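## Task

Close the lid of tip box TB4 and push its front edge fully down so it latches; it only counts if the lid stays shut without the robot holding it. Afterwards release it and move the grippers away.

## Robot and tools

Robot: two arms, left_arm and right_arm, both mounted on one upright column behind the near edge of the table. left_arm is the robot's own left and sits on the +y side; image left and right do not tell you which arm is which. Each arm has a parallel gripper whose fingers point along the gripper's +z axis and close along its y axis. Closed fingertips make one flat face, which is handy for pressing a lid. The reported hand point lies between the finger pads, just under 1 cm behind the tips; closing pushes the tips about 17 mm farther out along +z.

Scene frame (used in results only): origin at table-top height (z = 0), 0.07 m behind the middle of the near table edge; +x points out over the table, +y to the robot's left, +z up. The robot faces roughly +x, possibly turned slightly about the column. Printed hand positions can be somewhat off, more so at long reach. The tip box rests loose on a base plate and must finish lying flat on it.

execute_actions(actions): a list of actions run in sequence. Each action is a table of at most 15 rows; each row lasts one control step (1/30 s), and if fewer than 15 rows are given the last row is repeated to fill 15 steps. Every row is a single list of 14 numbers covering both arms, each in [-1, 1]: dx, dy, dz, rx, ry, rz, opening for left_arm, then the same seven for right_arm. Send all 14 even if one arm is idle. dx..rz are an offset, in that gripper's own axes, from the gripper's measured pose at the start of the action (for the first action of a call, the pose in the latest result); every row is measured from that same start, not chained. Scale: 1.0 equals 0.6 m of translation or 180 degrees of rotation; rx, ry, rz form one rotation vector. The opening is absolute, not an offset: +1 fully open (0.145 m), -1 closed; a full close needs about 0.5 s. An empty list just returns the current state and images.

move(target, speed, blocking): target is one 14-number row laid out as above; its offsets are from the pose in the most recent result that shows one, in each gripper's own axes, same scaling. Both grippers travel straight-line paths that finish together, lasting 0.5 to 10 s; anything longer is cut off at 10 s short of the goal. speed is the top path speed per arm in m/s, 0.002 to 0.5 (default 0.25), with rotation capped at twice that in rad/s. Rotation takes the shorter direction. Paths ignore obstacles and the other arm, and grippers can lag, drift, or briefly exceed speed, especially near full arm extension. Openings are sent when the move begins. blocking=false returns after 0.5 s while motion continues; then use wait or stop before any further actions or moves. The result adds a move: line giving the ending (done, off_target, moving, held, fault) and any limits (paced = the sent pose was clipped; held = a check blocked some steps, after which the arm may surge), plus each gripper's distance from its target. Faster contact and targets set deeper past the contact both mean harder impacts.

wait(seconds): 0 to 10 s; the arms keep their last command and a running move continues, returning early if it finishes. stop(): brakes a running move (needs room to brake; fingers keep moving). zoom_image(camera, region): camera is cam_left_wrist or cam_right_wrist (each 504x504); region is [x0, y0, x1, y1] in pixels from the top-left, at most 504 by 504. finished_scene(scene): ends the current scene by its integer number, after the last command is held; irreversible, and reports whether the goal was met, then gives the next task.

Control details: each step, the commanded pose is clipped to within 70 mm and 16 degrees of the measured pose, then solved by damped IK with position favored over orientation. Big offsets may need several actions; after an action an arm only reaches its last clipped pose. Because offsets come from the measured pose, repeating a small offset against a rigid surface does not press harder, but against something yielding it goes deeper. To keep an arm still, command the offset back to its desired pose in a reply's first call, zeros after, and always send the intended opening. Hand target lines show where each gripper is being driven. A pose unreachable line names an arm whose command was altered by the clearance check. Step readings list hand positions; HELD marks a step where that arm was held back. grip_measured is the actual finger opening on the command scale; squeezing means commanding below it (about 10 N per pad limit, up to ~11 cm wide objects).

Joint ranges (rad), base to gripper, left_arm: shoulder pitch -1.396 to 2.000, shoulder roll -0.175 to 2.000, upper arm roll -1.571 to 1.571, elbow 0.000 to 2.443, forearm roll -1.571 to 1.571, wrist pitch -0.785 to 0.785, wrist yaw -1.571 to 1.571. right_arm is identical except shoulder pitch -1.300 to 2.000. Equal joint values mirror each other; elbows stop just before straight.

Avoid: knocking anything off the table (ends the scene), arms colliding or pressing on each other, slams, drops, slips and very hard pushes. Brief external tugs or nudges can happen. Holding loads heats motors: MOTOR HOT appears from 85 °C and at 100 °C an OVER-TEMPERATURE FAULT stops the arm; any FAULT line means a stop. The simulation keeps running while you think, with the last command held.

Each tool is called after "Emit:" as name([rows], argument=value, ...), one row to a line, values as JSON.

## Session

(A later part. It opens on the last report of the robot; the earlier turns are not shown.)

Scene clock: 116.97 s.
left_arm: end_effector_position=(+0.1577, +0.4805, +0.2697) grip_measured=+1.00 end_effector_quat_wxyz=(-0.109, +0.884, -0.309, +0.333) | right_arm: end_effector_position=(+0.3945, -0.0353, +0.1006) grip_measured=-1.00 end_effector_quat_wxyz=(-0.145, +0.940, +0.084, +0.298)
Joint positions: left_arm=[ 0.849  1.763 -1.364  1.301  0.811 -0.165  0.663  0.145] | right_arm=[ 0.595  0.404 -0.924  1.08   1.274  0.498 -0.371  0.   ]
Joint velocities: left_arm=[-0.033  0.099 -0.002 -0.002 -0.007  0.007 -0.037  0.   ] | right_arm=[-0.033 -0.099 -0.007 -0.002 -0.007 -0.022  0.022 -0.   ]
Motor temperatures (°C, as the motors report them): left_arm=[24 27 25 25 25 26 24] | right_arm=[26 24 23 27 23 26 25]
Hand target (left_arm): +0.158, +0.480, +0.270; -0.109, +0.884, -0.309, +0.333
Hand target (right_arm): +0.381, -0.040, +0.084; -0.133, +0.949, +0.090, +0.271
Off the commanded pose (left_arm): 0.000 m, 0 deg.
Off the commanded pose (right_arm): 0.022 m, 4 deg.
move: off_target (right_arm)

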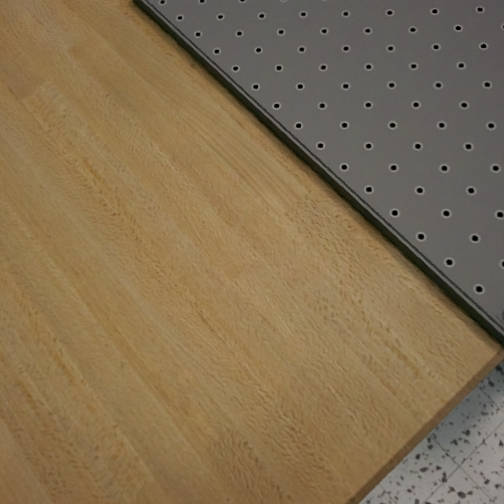

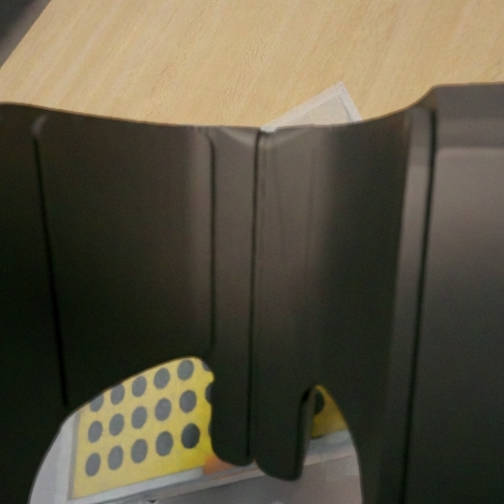

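Emit:
move(target=[0,0,0,0,0,0,1,0.03,-0.01,-0.045,0,0,0,-1], speed=0.08)

Emit:
move(target=[0,0,0,0,0,0,1,-0.03,0.2,-0.03,0.17,0.1,-0.12,1], speed=0.15)

Emit:
move(target=[0,0,0,0,0,0,1,-0.06,0.03,0.03,0,0.04,0,1], speed=0.1)

Scene clock: 122.37 s.
left_arm: end_effector_position=(+0.1577, +0.4805, +0.2697) grip_measured=+1.00 end_effector_quat_wxyz=(-0.109, +0.884, -0.309, +0.333) | right_arm: end_effector_position=(+0.3937, -0.0359, +0.1339) grip_measured=-1.00 end_effector_quat_wxyz=(-0.148, +0.939, +0.083, +0.300)
Joint positions: left_arm=[ 0.849  1.763 -1.364  1.301  0.811 -0.165  0.663  0.145] | right_arm=[ 0.599  0.464 -0.878  1.25   1.356  0.583 -0.49   0.   ]
Joint velocities: left_arm=[ 0.011  0.011 -0.002 -0.002 -0.037  0.007 -0.066 -0.   ] | right_arm=[ 0.011 -0.011  0.012 -0.007  0.007 -0.051 -0.037 -0.   ]
Motor temperatures (°C, as the motors report them): left_arm=[24 27 25 25 25 26 24] | right_arm=[26 24 23 27 23 26 25]
Hand target (left_arm): +0.158, +0.480, +0.270; -0.109, +0.884, -0.309, +0.333
Hand target (right_arm): +0.393, -0.037, +0.133; -0.145, +0.940, +0.083, +0.298
Off the commanded pose (left_arm): 0.000 m, 0 deg.
Off the commanded pose (right_arm): 0.001 m, 0 deg.
move: done

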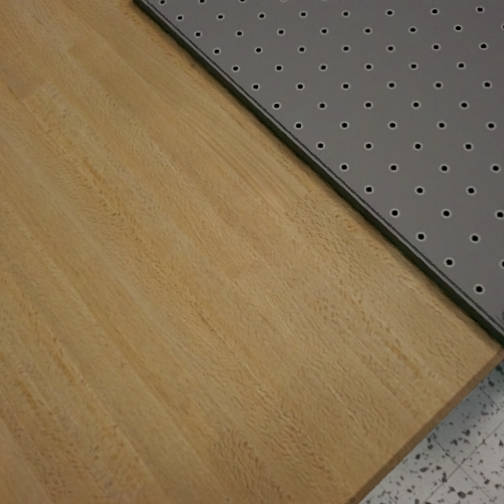

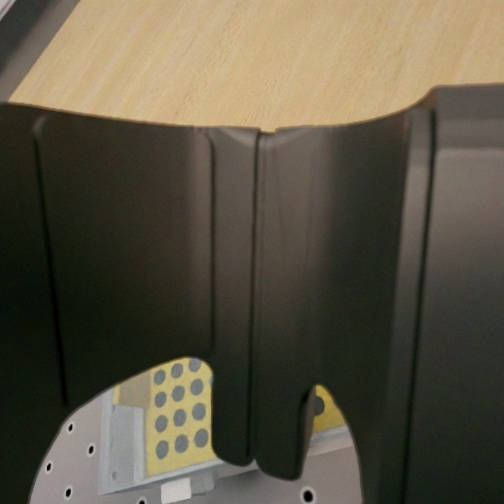

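Scene clock: 125.20 s.
left_arm: end_effector_position=(+0.1577, +0.4805, +0.2697) grip_measured=+1.00 end_effector_quat_wxyz=(-0.109, +0.884, -0.309, +0.333) | right_arm: end_effector_position=(+0.3958, -0.1588, +0.1093) grip_measured=+1.00 end_effector_quat_wxyz=(-0.338, +0.781, +0.310, +0.425)
Joint positions: left_arm=[ 0.849  1.763 -1.364  1.301  0.811 -0.165  0.663  0.145] | right_arm=[ 0.73   0.507 -1.016  0.153  1.034 -0.282  1.143  0.145]
Joint velocities: left_arm=[-0.055 -0.033 -0.012 -0.002  0.037  0.051 -0.037 -0.   ] | right_arm=[-0.099 -0.011  0.017 -0.007 -0.022  0.022  0.022  0.   ]
Motor temperatures (°C, as the motors report them): left_arm=[24 27 26 25 25 26 24] | right_arm=[26 24 23 27 23 26 25]
Hand target (left_arm): +0.158, +0.480, +0.270; -0.109, +0.884, -0.309, +0.333
Hand target (right_arm): +0.396, -0.157, +0.110; -0.340, +0.778, +0.312, +0.425
Off the commanded pose (left_arm): 0.000 m, 0 deg.
Off the commanded pose (right_arm): 0.004 m, 1 deg.
move: off_target (right_arm)

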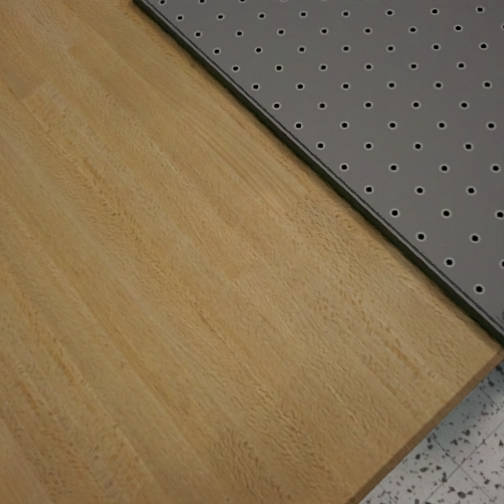

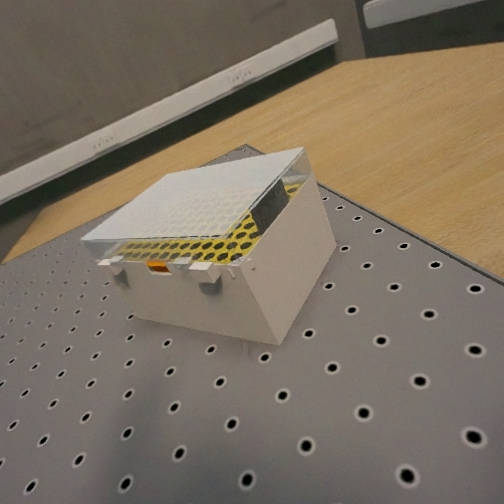

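Scene clock: 126.17 s.
left_arm: end_effector_position=(+0.1577, +0.4805, +0.2697) grip_measured=+1.00 end_effector_quat_wxyz=(-0.109, +0.884, -0.309, +0.333) | right_arm: end_effector_position=(+0.4018, -0.1599, +0.0680) grip_measured=+1.00 end_effector_quat_wxyz=(-0.246, +0.817, +0.251, +0.457)
Joint positions: left_arm=[ 0.849  1.763 -1.364  1.301  0.811 -0.165  0.663  0.145] | right_arm=[ 0.678  0.382 -1.006  0.028  1.043 -0.386  0.891  0.145]
Joint velocities: left_arm=[-0.011 -0.077 -0.017 -0.012 -0.037 -0.007 -0.037  0.   ] | right_arm=[ 0.011  0.077  0.007  0.007  0.007 -0.022  0.037  0.   ]
Motor temperatures (°C, as the motors report them): left_arm=[24 27 26 25 25 26 24] | right_arm=[26 24 23 27 23 26 25]
Hand target (left_arm): +0.158, +0.480, +0.270; -0.109, +0.884, -0.309, +0.333
Hand target (right_arm): +0.402, -0.161, +0.067; -0.243, +0.818, +0.252, +0.457
Off the commanded pose (left_arm): 0.000 m, 0 deg.
Off the commanded pose (right_arm): 0.003 m, 15 deg.
elbow stopped short (right arm): the move would have taken joint 4 (elbow) straighter than the controller allows; a more bent joint 4 avoids this.
move: off_target (right_arm)

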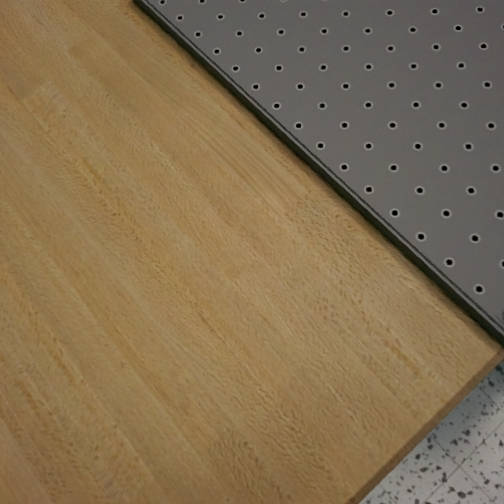

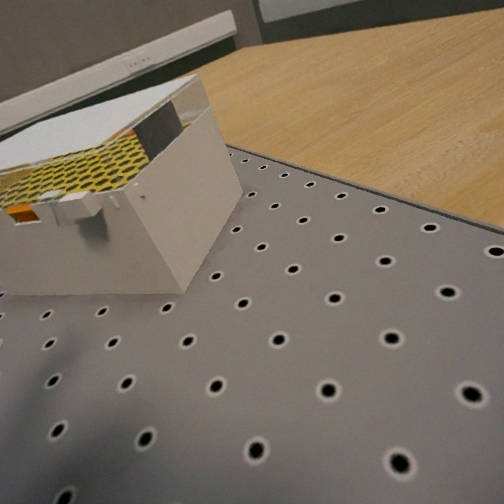

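Emit:
zoom_image(camera="cam_right_wrist", region=[100,60,240,200])

Region (100, 60, 240, 200) of cam_right_wrist's 504x504 image, scaled by 3.600, with more detail than that image has.

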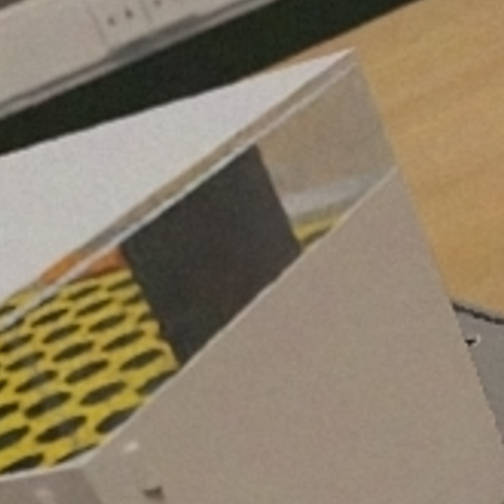

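Emit:
move(target=[0,0,0,0,0,0,1,0.03,0.04,-0.2,0,-0.05,0,1], speed=0.2)

Emit:
finished_scene(scene=1)

Scene clock: 132.03 s.
left_arm: end_effector_position=(+0.1577, +0.4805, +0.2697) grip_measured=+1.00 end_effector_quat_wxyz=(-0.109, +0.884, -0.309, +0.333) | right_arm: end_effector_position=(+0.3515, -0.2515, +0.1351) grip_measured=+1.00 end_effector_quat_wxyz=(-0.223, +0.849, +0.269, +0.395)
Joint positions: left_arm=[ 0.849  1.763 -1.364  1.301  0.811 -0.165  0.663  0.145] | right_arm=[ 0.413  1.095 -0.997  0.972  1.142 -0.081  0.694  0.145]
Joint velocities: left_arm=[-0.011  0.033  0.007 -0.002 -0.007 -0.051  0.022  0.   ] | right_arm=[-0.011  0.011 -0.002  0.007  0.051  0.022  0.007 -0.   ]
Motor temperatures (°C, as the motors report them): left_arm=[24 27 26 25 25 26 24] | right_arm=[26 25 23 27 23 26 25]
Hand target (left_arm): +0.158, +0.480, +0.270; -0.109, +0.884, -0.309, +0.333
Hand target (right_arm): +0.350, -0.250, +0.134; -0.227, +0.850, +0.269, +0.392
Off the commanded pose (left_arm): 0.000 m, 0 deg.
Off the commanded pose (right_arm): 0.001 m, 0 deg.
move: done

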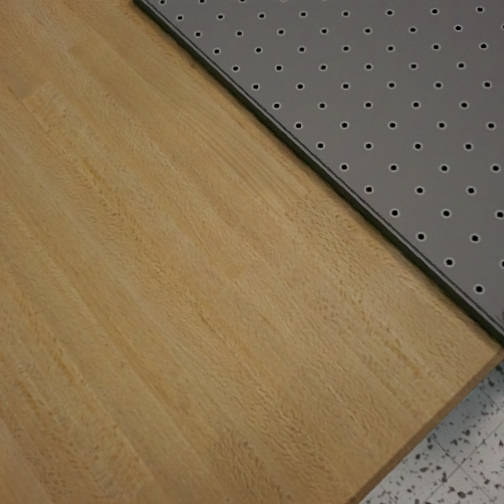

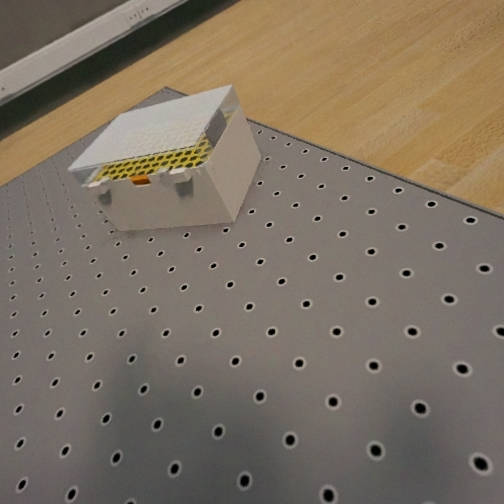

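The scene is finished: the task was done.


## Next scene

Close the lid of tip box TB3 and push its front edge fully down so it latches; it only counts if the lid stays shut without the robot holding it. Afterwards release it and move the grippers away.

Emit:
execute_actions(actions=[])

Scene clock: 0.00 s.
left_arm: end_effector_position=(+0.2275, +0.6006, +0.3946) grip_measured=+1.00 end_effector_quat_wxyz=(-0.256, +0.900, -0.014, +0.352) | right_arm: end_effector_position=(+0.1900, -0.0927, +0.1477) grip_measured=+1.00 end_effector_quat_wxyz=(+0.258, +0.408, +0.835, +0.264)
Joint positions: left_arm=[ 1.339  1.319 -0.905  0.714  0.267  0.507  0.823  0.145] | right_arm=[-0.48   0.716 -0.595  2.168 -1.483  0.448  0.708  0.145]
Joint velocities: left_arm=[-0.033 -0.011  0.002  0.002 -0.022 -0.037 -0.022 -0.   ] | right_arm=[ 0.011 -0.011  0.002 -0.002 -0.022  0.007  0.007 -0.   ]
Motor temperatures (°C, as the motors report them): left_arm=[24 26 25 25 25 26 23] | right_arm=[25 24 23 27 23 26 25]
Hand target (left_arm): +0.228, +0.601, +0.395; -0.256, +0.900, -0.014, +0.352
Hand target (right_arm): +0.190, -0.093, +0.148; +0.258, +0.408, +0.835, +0.264

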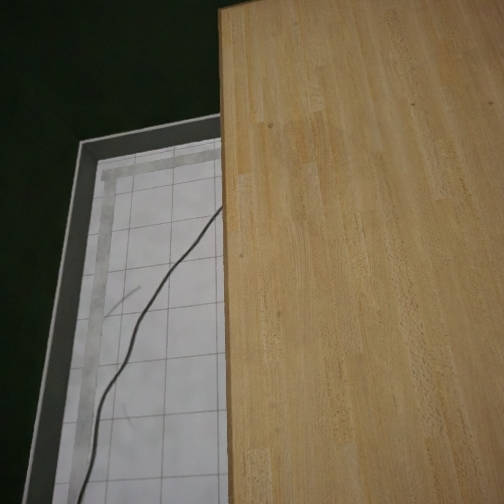

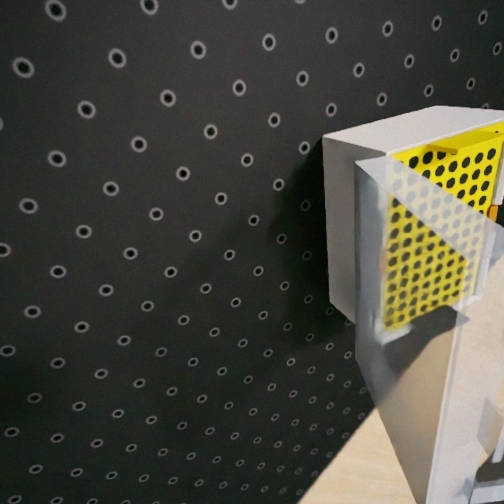

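Emit:
move(target=[0,0,0,0,0,0,1,-0.083,-0.03,-0.121,-0.017,0.046,0.661,-0.5], speed=0.3)

Emit:
move(target=[0,0,0,0,0,0,1,0,0,0,0,0,0,1])

Scene clock: 17.90 s.
left_arm: end_effector_position=(+0.2275, +0.6006, +0.3946) grip_measured=+1.00 end_effector_quat_wxyz=(-0.256, +0.900, -0.014, +0.352) | right_arm: end_effector_position=(+0.1605, -0.1556, +0.1999) grip_measured=-0.50 end_effector_quat_wxyz=(-0.148, +0.898, +0.079, +0.406)
Joint positions: left_arm=[ 1.339  1.319 -0.905  0.714  0.267  0.507  0.823  0.145] | right_arm=[-0.961 -0.119  0.476  2.35   0.106  0.546  0.644  0.038]
Joint velocities: left_arm=[ 0.077  0.011  0.002 -0.017 -0.11   0.007 -0.066  0.   ] | right_arm=[-0.011  0.011 -0.002 -0.022  0.007 -0.051  0.066  0.   ]
Motor temperatures (°C, as the motors report them): left_arm=[24 26 25 25 25 26 24] | right_arm=[25 24 23 28 23 26 25]
Hand target (left_arm): +0.228, +0.601, +0.395; -0.256, +0.900, -0.014, +0.352
Hand target (right_arm): +0.161, -0.155, +0.201; -0.149, +0.898, +0.079, +0.406
Off the commanded pose (left_arm): 0.000 m, 0 deg.
Off the commanded pose (right_arm): 0.004 m, 2 deg.
move: off_target (right_arm)

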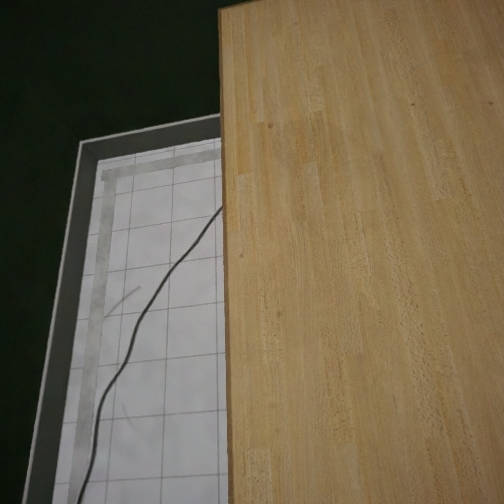

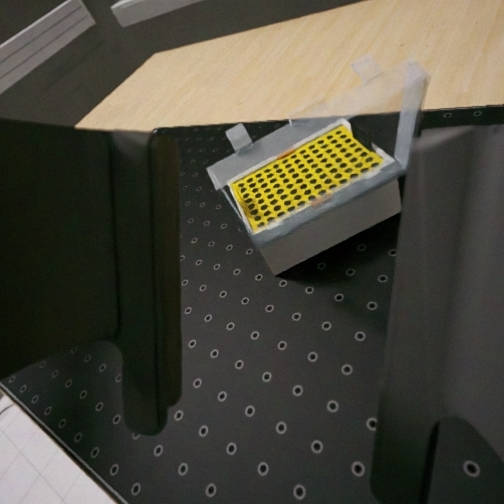

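Scene clock: 18.47 s.
left_arm: end_effector_position=(+0.2275, +0.6006, +0.3946) grip_measured=+1.00 end_effector_quat_wxyz=(-0.256, +0.900, -0.014, +0.352) | right_arm: end_effector_position=(+0.1605, -0.1556, +0.1999) grip_measured=+1.00 end_effector_quat_wxyz=(-0.148, +0.898, +0.079, +0.406)
Joint positions: left_arm=[ 1.339  1.319 -0.905  0.714  0.267  0.507  0.823  0.145] | right_arm=[-0.961 -0.119  0.476  2.35   0.106  0.546  0.644  0.145]
Joint velocities: left_arm=[-0.033 -0.011  0.012 -0.007 -0.007 -0.022 -0.007  0.   ] | right_arm=[-0.033 -0.033 -0.012 -0.002 -0.037 -0.051 -0.022 -0.   ]
Motor temperatures (°C, as the motors report them): left_arm=[24 26 25 25 25 26 24] | right_arm=[25 24 23 28 23 26 25]
Hand target (left_arm): +0.228, +0.601, +0.395; -0.256, +0.900, -0.014, +0.352
Hand target (right_arm): +0.161, -0.156, +0.200; -0.148, +0.898, +0.079, +0.406
Off the commanded pose (left_arm): 0.000 m, 0 deg.
Off the commanded pose (right_arm): 0.000 m, 0 deg.
move: done

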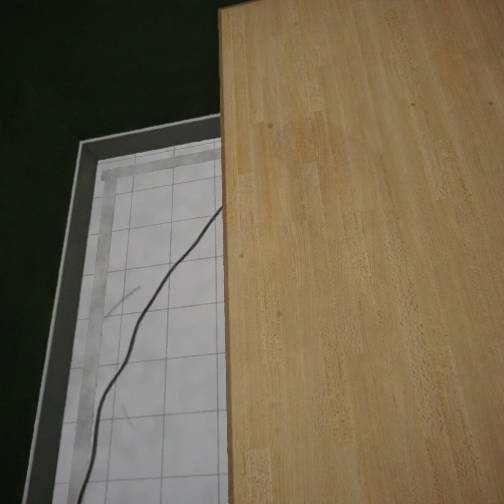

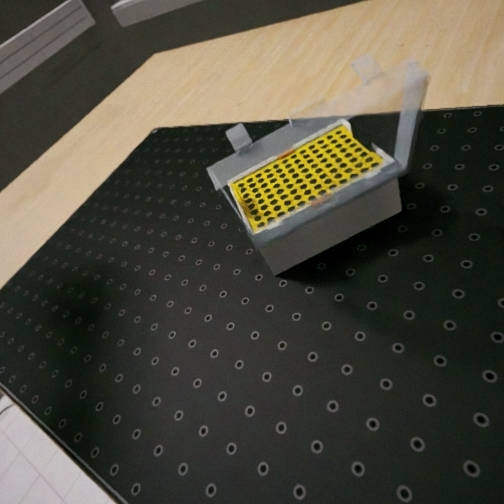

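Emit:
move(target=[0,0,0,0,0,0,1,-0.035,0.153,0.136,0.05,-0.012,-0.043,1], speed=0.2)

Scene clock: 28.23 s.
left_arm: end_effector_position=(+0.2275, +0.6006, +0.3946) grip_measured=+1.00 end_effector_quat_wxyz=(-0.256, +0.900, -0.014, +0.352) | right_arm: end_effector_position=(+0.2273, -0.2216, +0.1151) grip_measured=+1.00 end_effector_quat_wxyz=(-0.181, +0.886, +0.173, +0.390)
Joint positions: left_arm=[ 1.339  1.319 -0.905  0.714  0.267  0.507  0.823  0.145] | right_arm=[-0.552  0.347  0.46   1.63   0.195  0.334  0.804  0.145]
Joint velocities: left_arm=[-0.055 -0.033 -0.002 -0.002  0.022  0.007 -0.037  0.   ] | right_arm=[-0.011 -0.055  0.002  0.002 -0.007 -0.081  0.022  0.   ]
Motor temperatures (°C, as the motors report them): left_arm=[25 26 25 26 25 26 24] | right_arm=[25 24 23 28 23 26 25]
Hand target (left_arm): +0.228, +0.601, +0.395; -0.256, +0.900, -0.014, +0.352
Hand target (right_arm): +0.226, -0.220, +0.114; -0.186, +0.886, +0.174, +0.389
Off the commanded pose (left_arm): 0.000 m, 0 deg.
Off the commanded pose (right_arm): 0.006 m, 1 deg.
move: off_target (right_arm)

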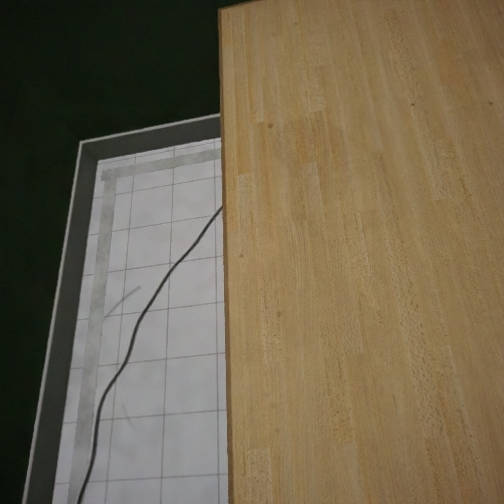

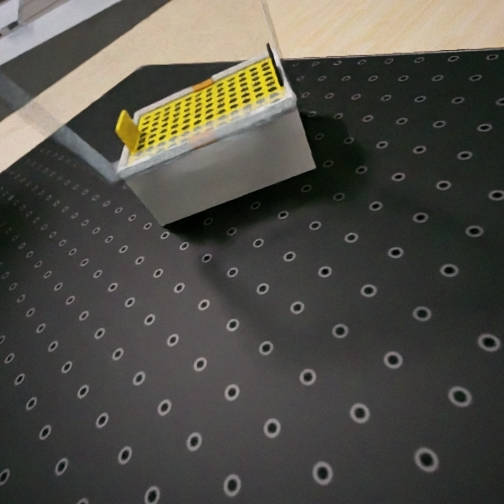

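Emit:
move(target=[0,0,0,0,0,0,1,0.031,-0.108,0.069,0,0,0,1], speed=0.1)

Scene clock: 35.30 s.
left_arm: end_effector_position=(+0.2275, +0.6006, +0.3946) grip_measured=+1.00 end_effector_quat_wxyz=(-0.256, +0.900, -0.014, +0.352) | right_arm: end_effector_position=(+0.2372, -0.1415, +0.1155) grip_measured=+1.00 end_effector_quat_wxyz=(-0.185, +0.885, +0.174, +0.391)
Joint positions: left_arm=[ 1.339  1.319 -0.905  0.714  0.267  0.507  0.823  0.145] | right_arm=[-0.489  0.16   0.275  1.781  0.043  0.452  0.642  0.145]
Joint velocities: left_arm=[-0.011 -0.033  0.002 -0.007 -0.051 -0.066 -0.007 -0.   ] | right_arm=[-0.011 -0.099 -0.007 -0.017 -0.037 -0.066  0.037  0.   ]
Motor temperatures (°C, as the motors report them): left_arm=[25 26 25 26 25 26 24] | right_arm=[25 24 23 28 23 26 25]
Hand target (left_arm): +0.228, +0.601, +0.395; -0.256, +0.900, -0.014, +0.352
Hand target (right_arm): +0.238, -0.143, +0.115; -0.181, +0.886, +0.173, +0.391
Off the commanded pose (left_arm): 0.000 m, 0 deg.
Off the commanded pose (right_arm): 0.002 m, 1 deg.
move: done

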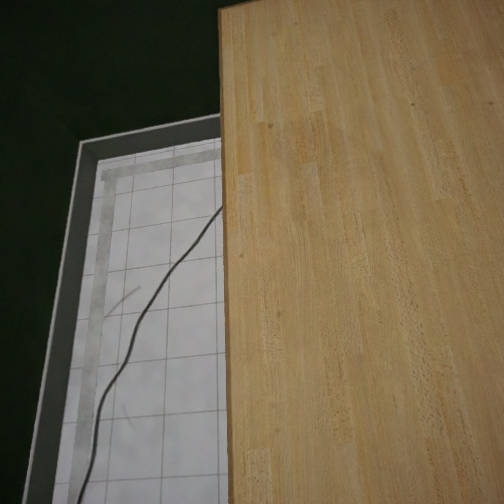

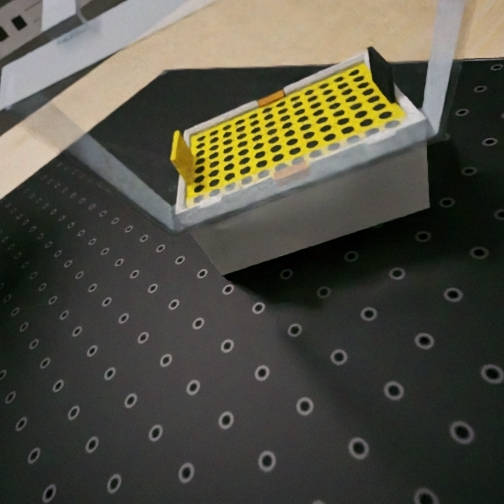

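Emit:
move(target=[0,0,0,0,0,0,1,0.095,0.012,0.072,0,0,0,-0.3], speed=0.03)

Scene clock: 41.00 s.
left_arm: end_effector_position=(+0.2275, +0.6006, +0.3946) grip_measured=+1.00 end_effector_quat_wxyz=(-0.256, +0.900, -0.014, +0.352) | right_arm: end_effector_position=(+0.3055, -0.1209, +0.1327) grip_measured=-0.30 end_effector_quat_wxyz=(-0.184, +0.883, +0.175, +0.396)
Joint positions: left_arm=[ 1.339  1.319 -0.905  0.714  0.267  0.507  0.823  0.145] | right_arm=[-0.181  0.153  0.215  1.671 -0.037  0.626  0.64   0.053]
Joint velocities: left_arm=[ 0.033 -0.033  0.012  0.002  0.022 -0.007  0.022  0.   ] | right_arm=[-0.033 -0.033  0.012 -0.017 -0.007  0.022 -0.037 -0.   ]
Motor temperatures (°C, as the motors report them): left_arm=[25 26 25 26 25 26 24] | right_arm=[25 24 23 28 23 26 25]
Hand target (left_arm): +0.228, +0.601, +0.395; -0.256, +0.900, -0.014, +0.352
Hand target (right_arm): +0.305, -0.121, +0.130; -0.182, +0.885, +0.173, +0.391
Off the commanded pose (left_arm): 0.000 m, 0 deg.
Off the commanded pose (right_arm): 0.004 m, 1 deg.
move: off_target (right_arm)

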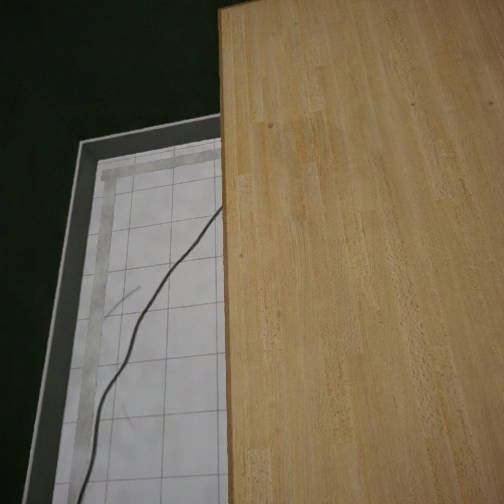

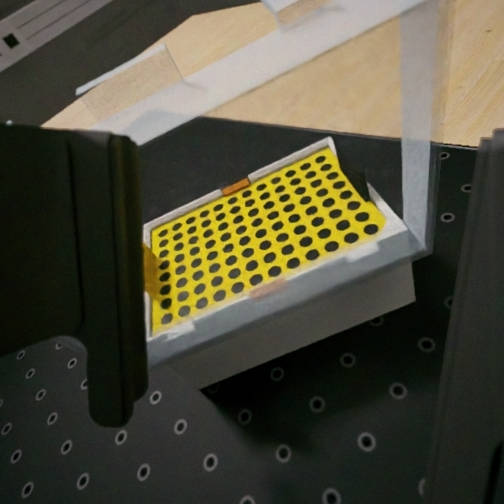

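Emit:
move(target=[0,0,0,0,0,0,1,0.036,0,0.056,0,0,0,-0.3], speed=0.02)

Scene clock: 46.40 s.
left_arm: end_effector_position=(+0.2275, +0.6006, +0.3946) grip_measured=+1.00 end_effector_quat_wxyz=(-0.256, +0.900, -0.014, +0.352) | right_arm: end_effector_position=(+0.3412, -0.1031, +0.1303) grip_measured=-0.30 end_effector_quat_wxyz=(-0.184, +0.881, +0.176, +0.398)
Joint positions: left_arm=[ 1.339  1.319 -0.905  0.714  0.267  0.507  0.823  0.145] | right_arm=[-0.01   0.115  0.178  1.521 -0.097  0.629  0.625  0.053]
Joint velocities: left_arm=[-0.055 -0.011 -0.007 -0.007 -0.066 -0.066  0.095 -0.   ] | right_arm=[-0.055  0.055 -0.002  0.002 -0.007 -0.037 -0.022 -0.   ]
Motor temperatures (°C, as the motors report them): left_arm=[25 26 25 26 25 26 24] | right_arm=[25 24 23 28 23 26 25]
Hand target (left_arm): +0.228, +0.601, +0.395; -0.256, +0.900, -0.014, +0.352
Hand target (right_arm): +0.341, -0.103, +0.129; -0.183, +0.883, +0.175, +0.396
Off the commanded pose (left_arm): 0.000 m, 0 deg.
Off the commanded pose (right_arm): 0.002 m, 0 deg.
move: done

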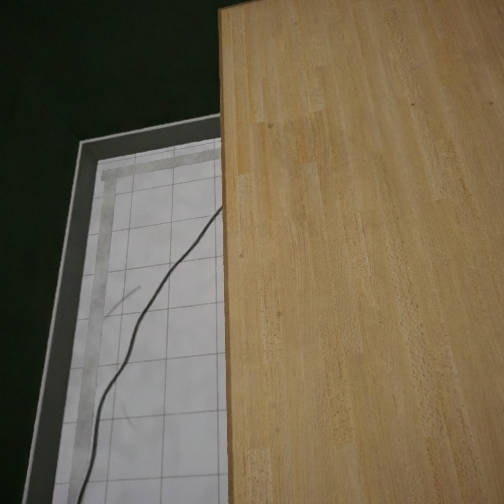

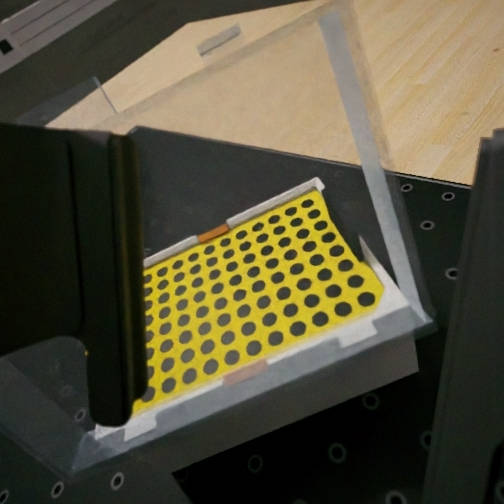

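Emit:
move(target=[0,0,0,0,0,0,1,0.034,-0.015,0.048,0,0,0,-0.3], speed=0.02)

Scene clock: 51.40 s.
left_arm: end_effector_position=(+0.2275, +0.6006, +0.3946) grip_measured=+1.00 end_effector_quat_wxyz=(-0.256, +0.900, -0.014, +0.352) | right_arm: end_effector_position=(+0.3687, -0.0796, +0.1315) grip_measured=-0.30 end_effector_quat_wxyz=(-0.185, +0.880, +0.176, +0.400)
Joint positions: left_arm=[ 1.339  1.319 -0.905  0.714  0.267  0.507  0.823  0.145] | right_arm=[ 0.126  0.052  0.154  1.399 -0.161  0.629  0.599  0.053]
Joint velocities: left_arm=[-0.011 -0.055 -0.002  0.017 -0.007 -0.022 -0.022  0.   ] | right_arm=[ 0.011 -0.033 -0.037 -0.002  0.051  0.051  0.037 -0.   ]
Motor temperatures (°C, as the motors report them): left_arm=[25 26 25 26 25 26 24] | right_arm=[25 24 23 28 23 26 25]
Hand target (left_arm): +0.228, +0.601, +0.395; -0.256, +0.900, -0.014, +0.352
Hand target (right_arm): +0.369, -0.080, +0.130; -0.184, +0.881, +0.175, +0.399
Off the commanded pose (left_arm): 0.000 m, 0 deg.
Off the commanded pose (right_arm): 0.002 m, 0 deg.
move: done

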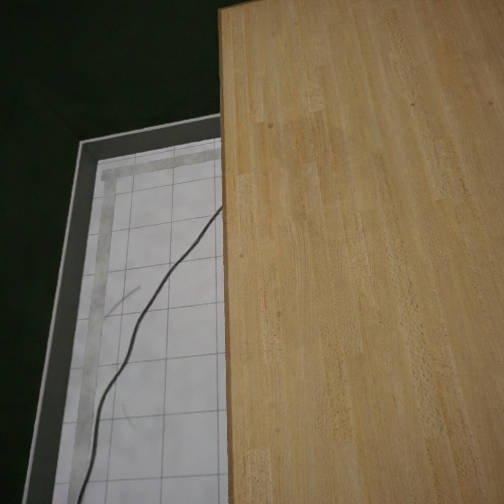

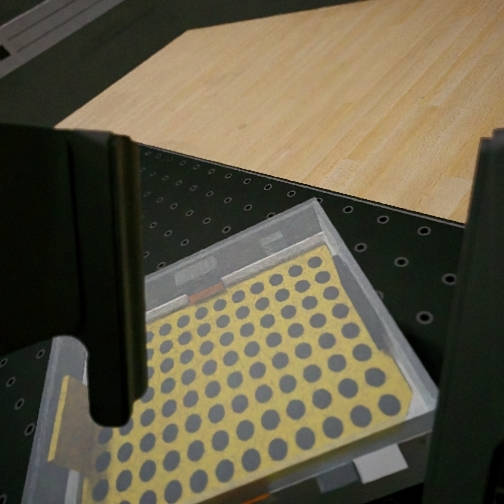

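Emit:
move(target=[0,0,0,0,0,0,1,0.022,-0.04,0.025,0.02,-0.13,-0.017,1], speed=0.15)

Scene clock: 57.33 s.
left_arm: end_effector_position=(+0.2275, +0.6006, +0.3946) grip_measured=+1.00 end_effector_quat_wxyz=(-0.256, +0.900, -0.014, +0.352) | right_arm: end_effector_position=(+0.3769, -0.0518, +0.1381) grip_measured=+1.00 end_effector_quat_wxyz=(-0.183, +0.914, +0.279, +0.231)
Joint positions: left_arm=[ 1.339  1.319 -0.905  0.714  0.267  0.507  0.823  0.145] | right_arm=[ 0.473 -0.159  0.385  1.214 -1.109  0.772  1.249  0.145]
Joint velocities: left_arm=[-0.055  0.033 -0.007 -0.002 -0.022  0.007 -0.022 -0.   ] | right_arm=[ 0.033 -0.033 -0.007  0.007 -0.037  0.007  0.007  0.   ]
Motor temperatures (°C, as the motors report them): left_arm=[25 26 25 26 25 26 24] | right_arm=[25 24 23 28 23 26 25]
Hand target (left_arm): +0.228, +0.601, +0.395; -0.256, +0.900, -0.014, +0.352
Hand target (right_arm): +0.376, -0.052, +0.137; -0.186, +0.914, +0.278, +0.228
Off the commanded pose (left_arm): 0.000 m, 0 deg.
Off the commanded pose (right_arm): 0.003 m, 5 deg.
joint sent to its limit (right arm) — the command would take joint 2 (shoulder roll) past its lower limit and joint 6 (wrist pitch) past its upper limit, so those joints were sent only as far as their limits.
move: off_target (right_arm)

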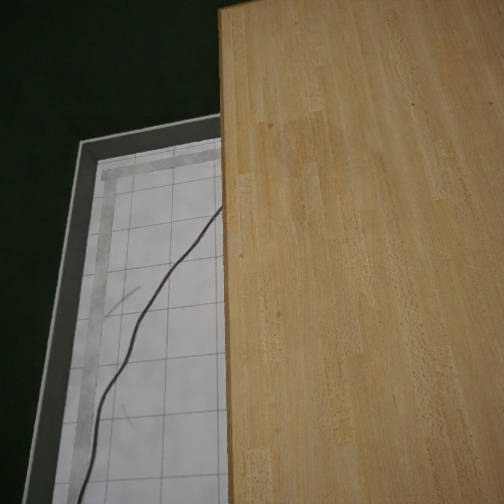

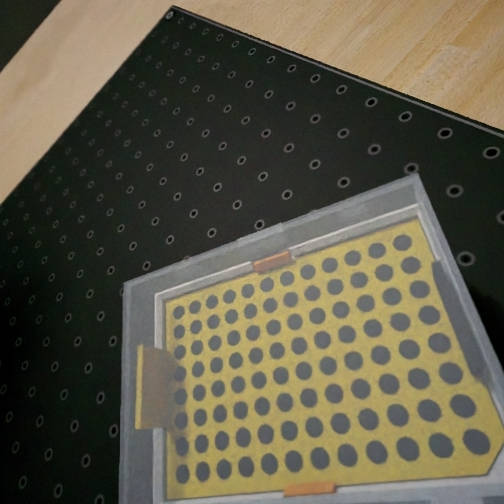

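Emit:
move(target=[0,0,0,0,0,0,1,-0.032,0.003,0.035,0,0,0,-1], speed=0.04)

Emit:
move(target=[0,0,0,0,0,0,1,-0.03,0.008,0.033,0,0,0,-1], speed=0.02)

Scene clock: 69.57 s.
left_arm: end_effector_position=(+0.2275, +0.6006, +0.3946) grip_measured=+1.00 end_effector_quat_wxyz=(-0.256, +0.900, -0.014, +0.352) | right_arm: end_effector_position=(+0.3713, -0.0505, +0.1124) grip_measured=-1.00 end_effector_quat_wxyz=(-0.184, +0.913, +0.281, +0.232)
Joint positions: left_arm=[ 1.339  1.319 -0.905  0.714  0.267  0.507  0.823  0.145] | right_arm=[ 0.444 -0.159  0.403  1.136 -1.033  0.697  1.141  0.   ]
Joint velocities: left_arm=[ 0.055  0.033 -0.002 -0.002 -0.022 -0.007 -0.066 -0.   ] | right_arm=[ 0.011 -0.077 -0.007 -0.007  0.007  0.007 -0.037  0.   ]
Motor temperatures (°C, as the motors report them): left_arm=[25 26 25 26 25 26 24] | right_arm=[26 24 23 28 23 26 25]
Hand target (left_arm): +0.228, +0.601, +0.395; -0.256, +0.900, -0.014, +0.352
Hand target (right_arm): +0.371, -0.051, +0.111; -0.184, +0.914, +0.280, +0.232
Off the commanded pose (left_arm): 0.000 m, 0 deg.
Off the commanded pose (right_arm): 0.002 m, 0 deg.
move: done

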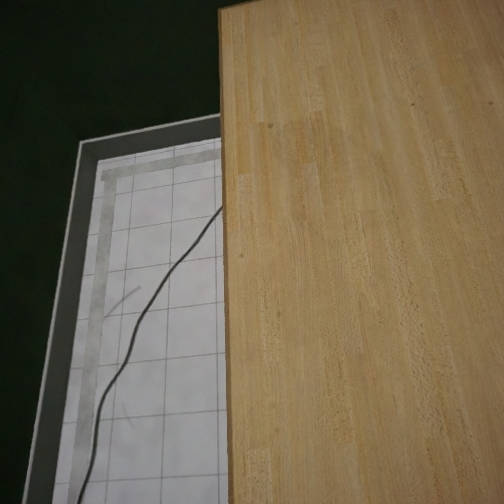

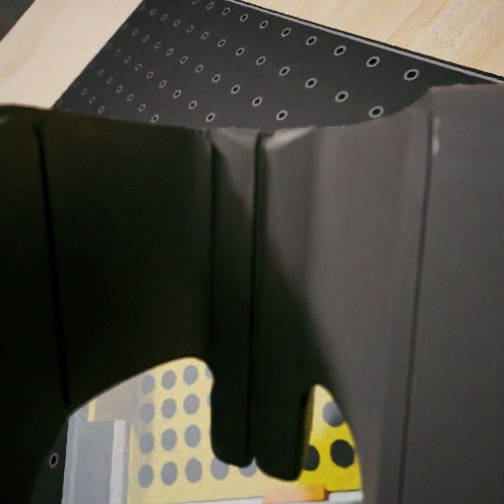

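Scene clock: 71.17 s.
left_arm: end_effector_position=(+0.2275, +0.6006, +0.3946) grip_measured=+1.00 end_effector_quat_wxyz=(-0.256, +0.900, -0.014, +0.352) | right_arm: end_effector_position=(+0.3755, -0.0469, +0.1012) grip_measured=-1.00 end_effector_quat_wxyz=(-0.200, +0.903, +0.284, +0.254)
Joint positions: left_arm=[ 1.339  1.319 -0.905  0.714  0.267  0.507  0.823  0.145] | right_arm=[ 0.446 -0.135  0.404  1.05  -0.921  0.611  1.062  0.   ]
Joint velocities: left_arm=[-0.033 -0.209 -0.002  0.012 -0.139 -0.066  0.007 -0.   ] | right_arm=[-0.033  0.143 -0.027 -0.002  0.066 -0.022 -0.051  0.   ]
Motor temperatures (°C, as the motors report them): left_arm=[25 26 25 26 25 26 24] | right_arm=[26 24 23 28 23 26 25]
Hand target (left_arm): +0.228, +0.601, +0.395; -0.256, +0.900, -0.014, +0.352
Hand target (right_arm): +0.366, -0.053, +0.086; -0.185, +0.913, +0.281, +0.232
Off the commanded pose (left_arm): 0.000 m, 0 deg.
Off the commanded pose (right_arm): 0.019 m, 3 deg.
move: off_target (right_arm)

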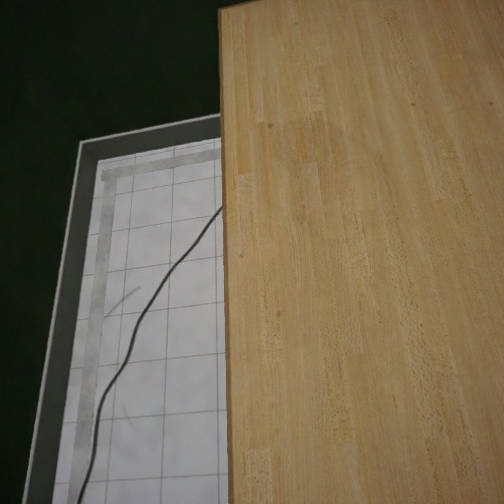

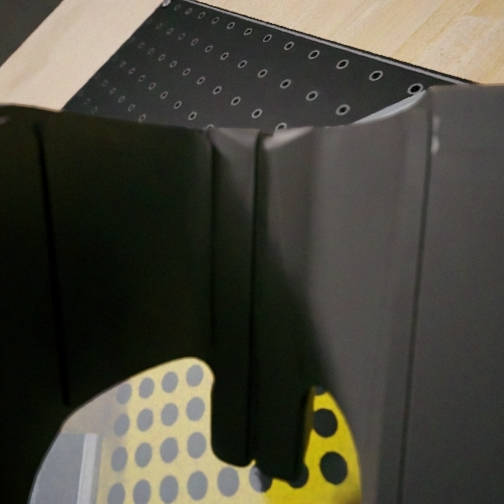

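Emit:
move(target=[0,0,0,0,0,0,1,0.03,-0.012,-0.045,0,0,0,-1], speed=0.08)

Emit:
move(target=[0,0,0,0,0,0,1,-0.05,0.22,-0.06,0.12,0.12,-0.08,1], speed=0.15)

Scene clock: 80.93 s.
left_arm: end_effector_position=(+0.2275, +0.6006, +0.3946) grip_measured=+1.00 end_effector_quat_wxyz=(-0.256, +0.900, -0.014, +0.352) | right_arm: end_effector_position=(+0.3766, -0.0476, +0.1360) grip_measured=-1.00 end_effector_quat_wxyz=(-0.198, +0.902, +0.284, +0.258)
Joint positions: left_arm=[ 1.339  1.319 -0.905  0.714  0.267  0.507  0.823  0.145] | right_arm=[ 0.431 -0.127  0.338  1.219 -0.955  0.742  1.177  0.   ]
Joint velocities: left_arm=[ 0.011 -0.143  0.002 -0.002 -0.066  0.037 -0.066 -0.   ] | right_arm=[ 0.055 -0.033 -0.007 -0.007 -0.022 -0.022 -0.022  0.   ]
Motor temperatures (°C, as the motors report them): left_arm=[25 26 25 26 25 26 24] | right_arm=[26 24 23 28 23 26 25]
Hand target (left_arm): +0.228, +0.601, +0.395; -0.256, +0.900, -0.014, +0.352
Hand target (right_arm): +0.375, -0.048, +0.134; -0.199, +0.903, +0.285, +0.253
Off the commanded pose (left_arm): 0.000 m, 0 deg.
Off the commanded pose (right_arm): 0.003 m, 0 deg.
move: done

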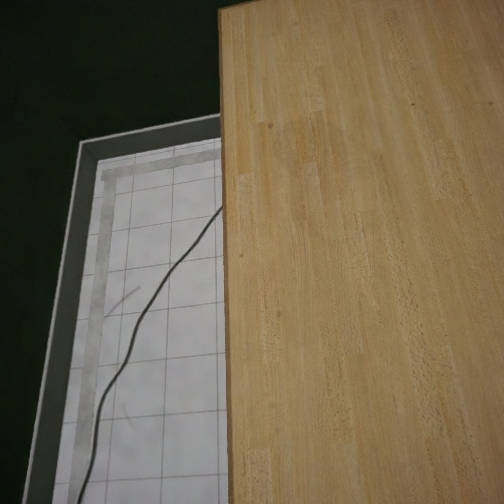

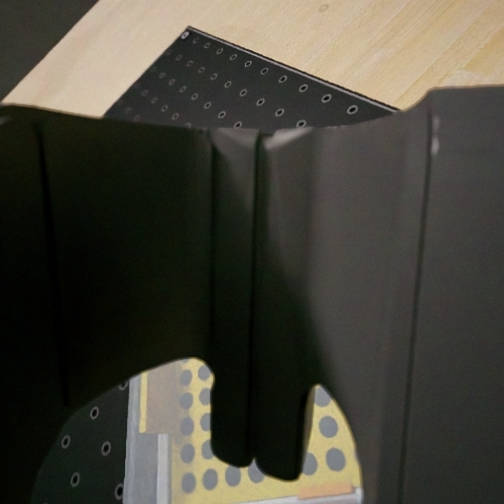

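Scene clock: 83.17 s.
left_arm: end_effector_position=(+0.2275, +0.6006, +0.3946) grip_measured=+1.00 end_effector_quat_wxyz=(-0.256, +0.900, -0.014, +0.352) | right_arm: end_effector_position=(+0.4193, -0.1809, +0.1203) grip_measured=+1.00 end_effector_quat_wxyz=(-0.267, +0.799, +0.357, +0.403)
Joint positions: left_arm=[ 1.339  1.319 -0.905  0.714  0.267  0.507  0.823  0.145] | right_arm=[ 0.854  0.468  0.462  0.03  -0.629 -0.275  1.143  0.145]
Joint velocities: left_arm=[-0.077 -0.011 -0.012 -0.012  0.007 -0.037 -0.022  0.   ] | right_arm=[ 0.077 -0.033 -0.007 -0.002 -0.007  0.095 -0.037 -0.   ]
Motor temperatures (°C, as the motors report them): left_arm=[25 26 25 26 25 26 24] | right_arm=[26 24 23 28 23 26 25]
Hand target (left_arm): +0.228, +0.601, +0.395; -0.256, +0.900, -0.014, +0.352
Hand target (right_arm): +0.419, -0.181, +0.119; -0.266, +0.800, +0.356, +0.403
Off the commanded pose (left_arm): 0.000 m, 0 deg.
Off the commanded pose (right_arm): 0.005 m, 15 deg.
elbow stopped short (right arm): the move would have taken joint 4 (elbow) straighter than the controller allows; a more bent joint 4 avoids this.
move: off_target (right_arm)

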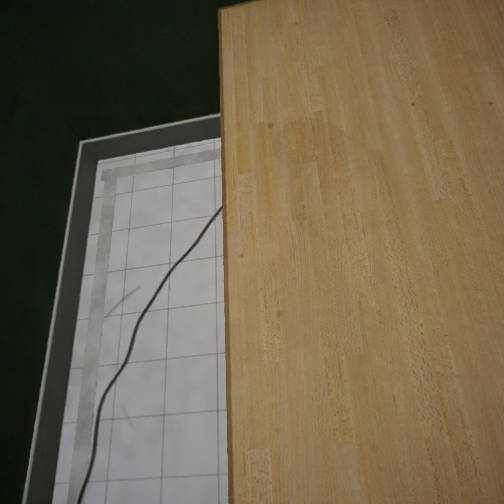

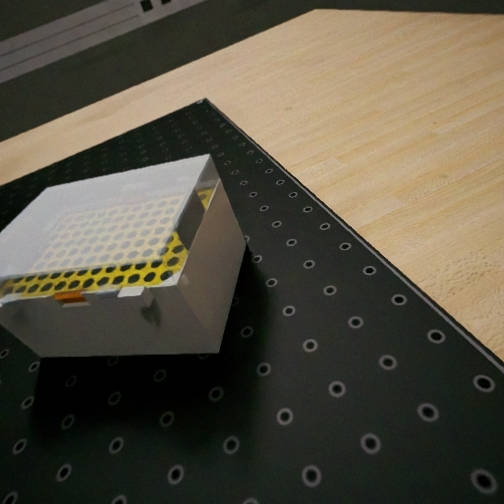

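Emit:
zoom_image(camera="cam_right_wrist", region=[140,140,280,300])

Region (140, 140, 280, 300) of cam_right_wrist's 504x504 image, scaled by 3.150, with more detail than that image has; it fills the left 441 columns of this view, and the rest is white.

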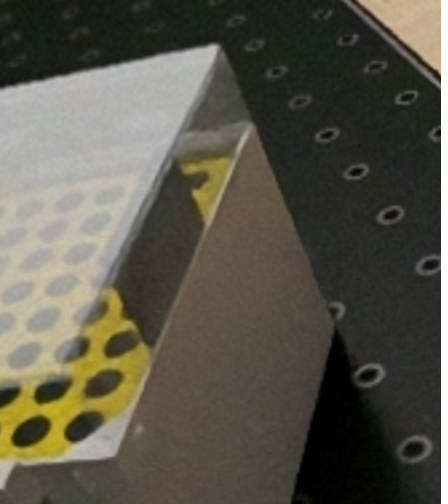

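Emit:
finished_scene(scene=2)

The scene is finished: the task was done.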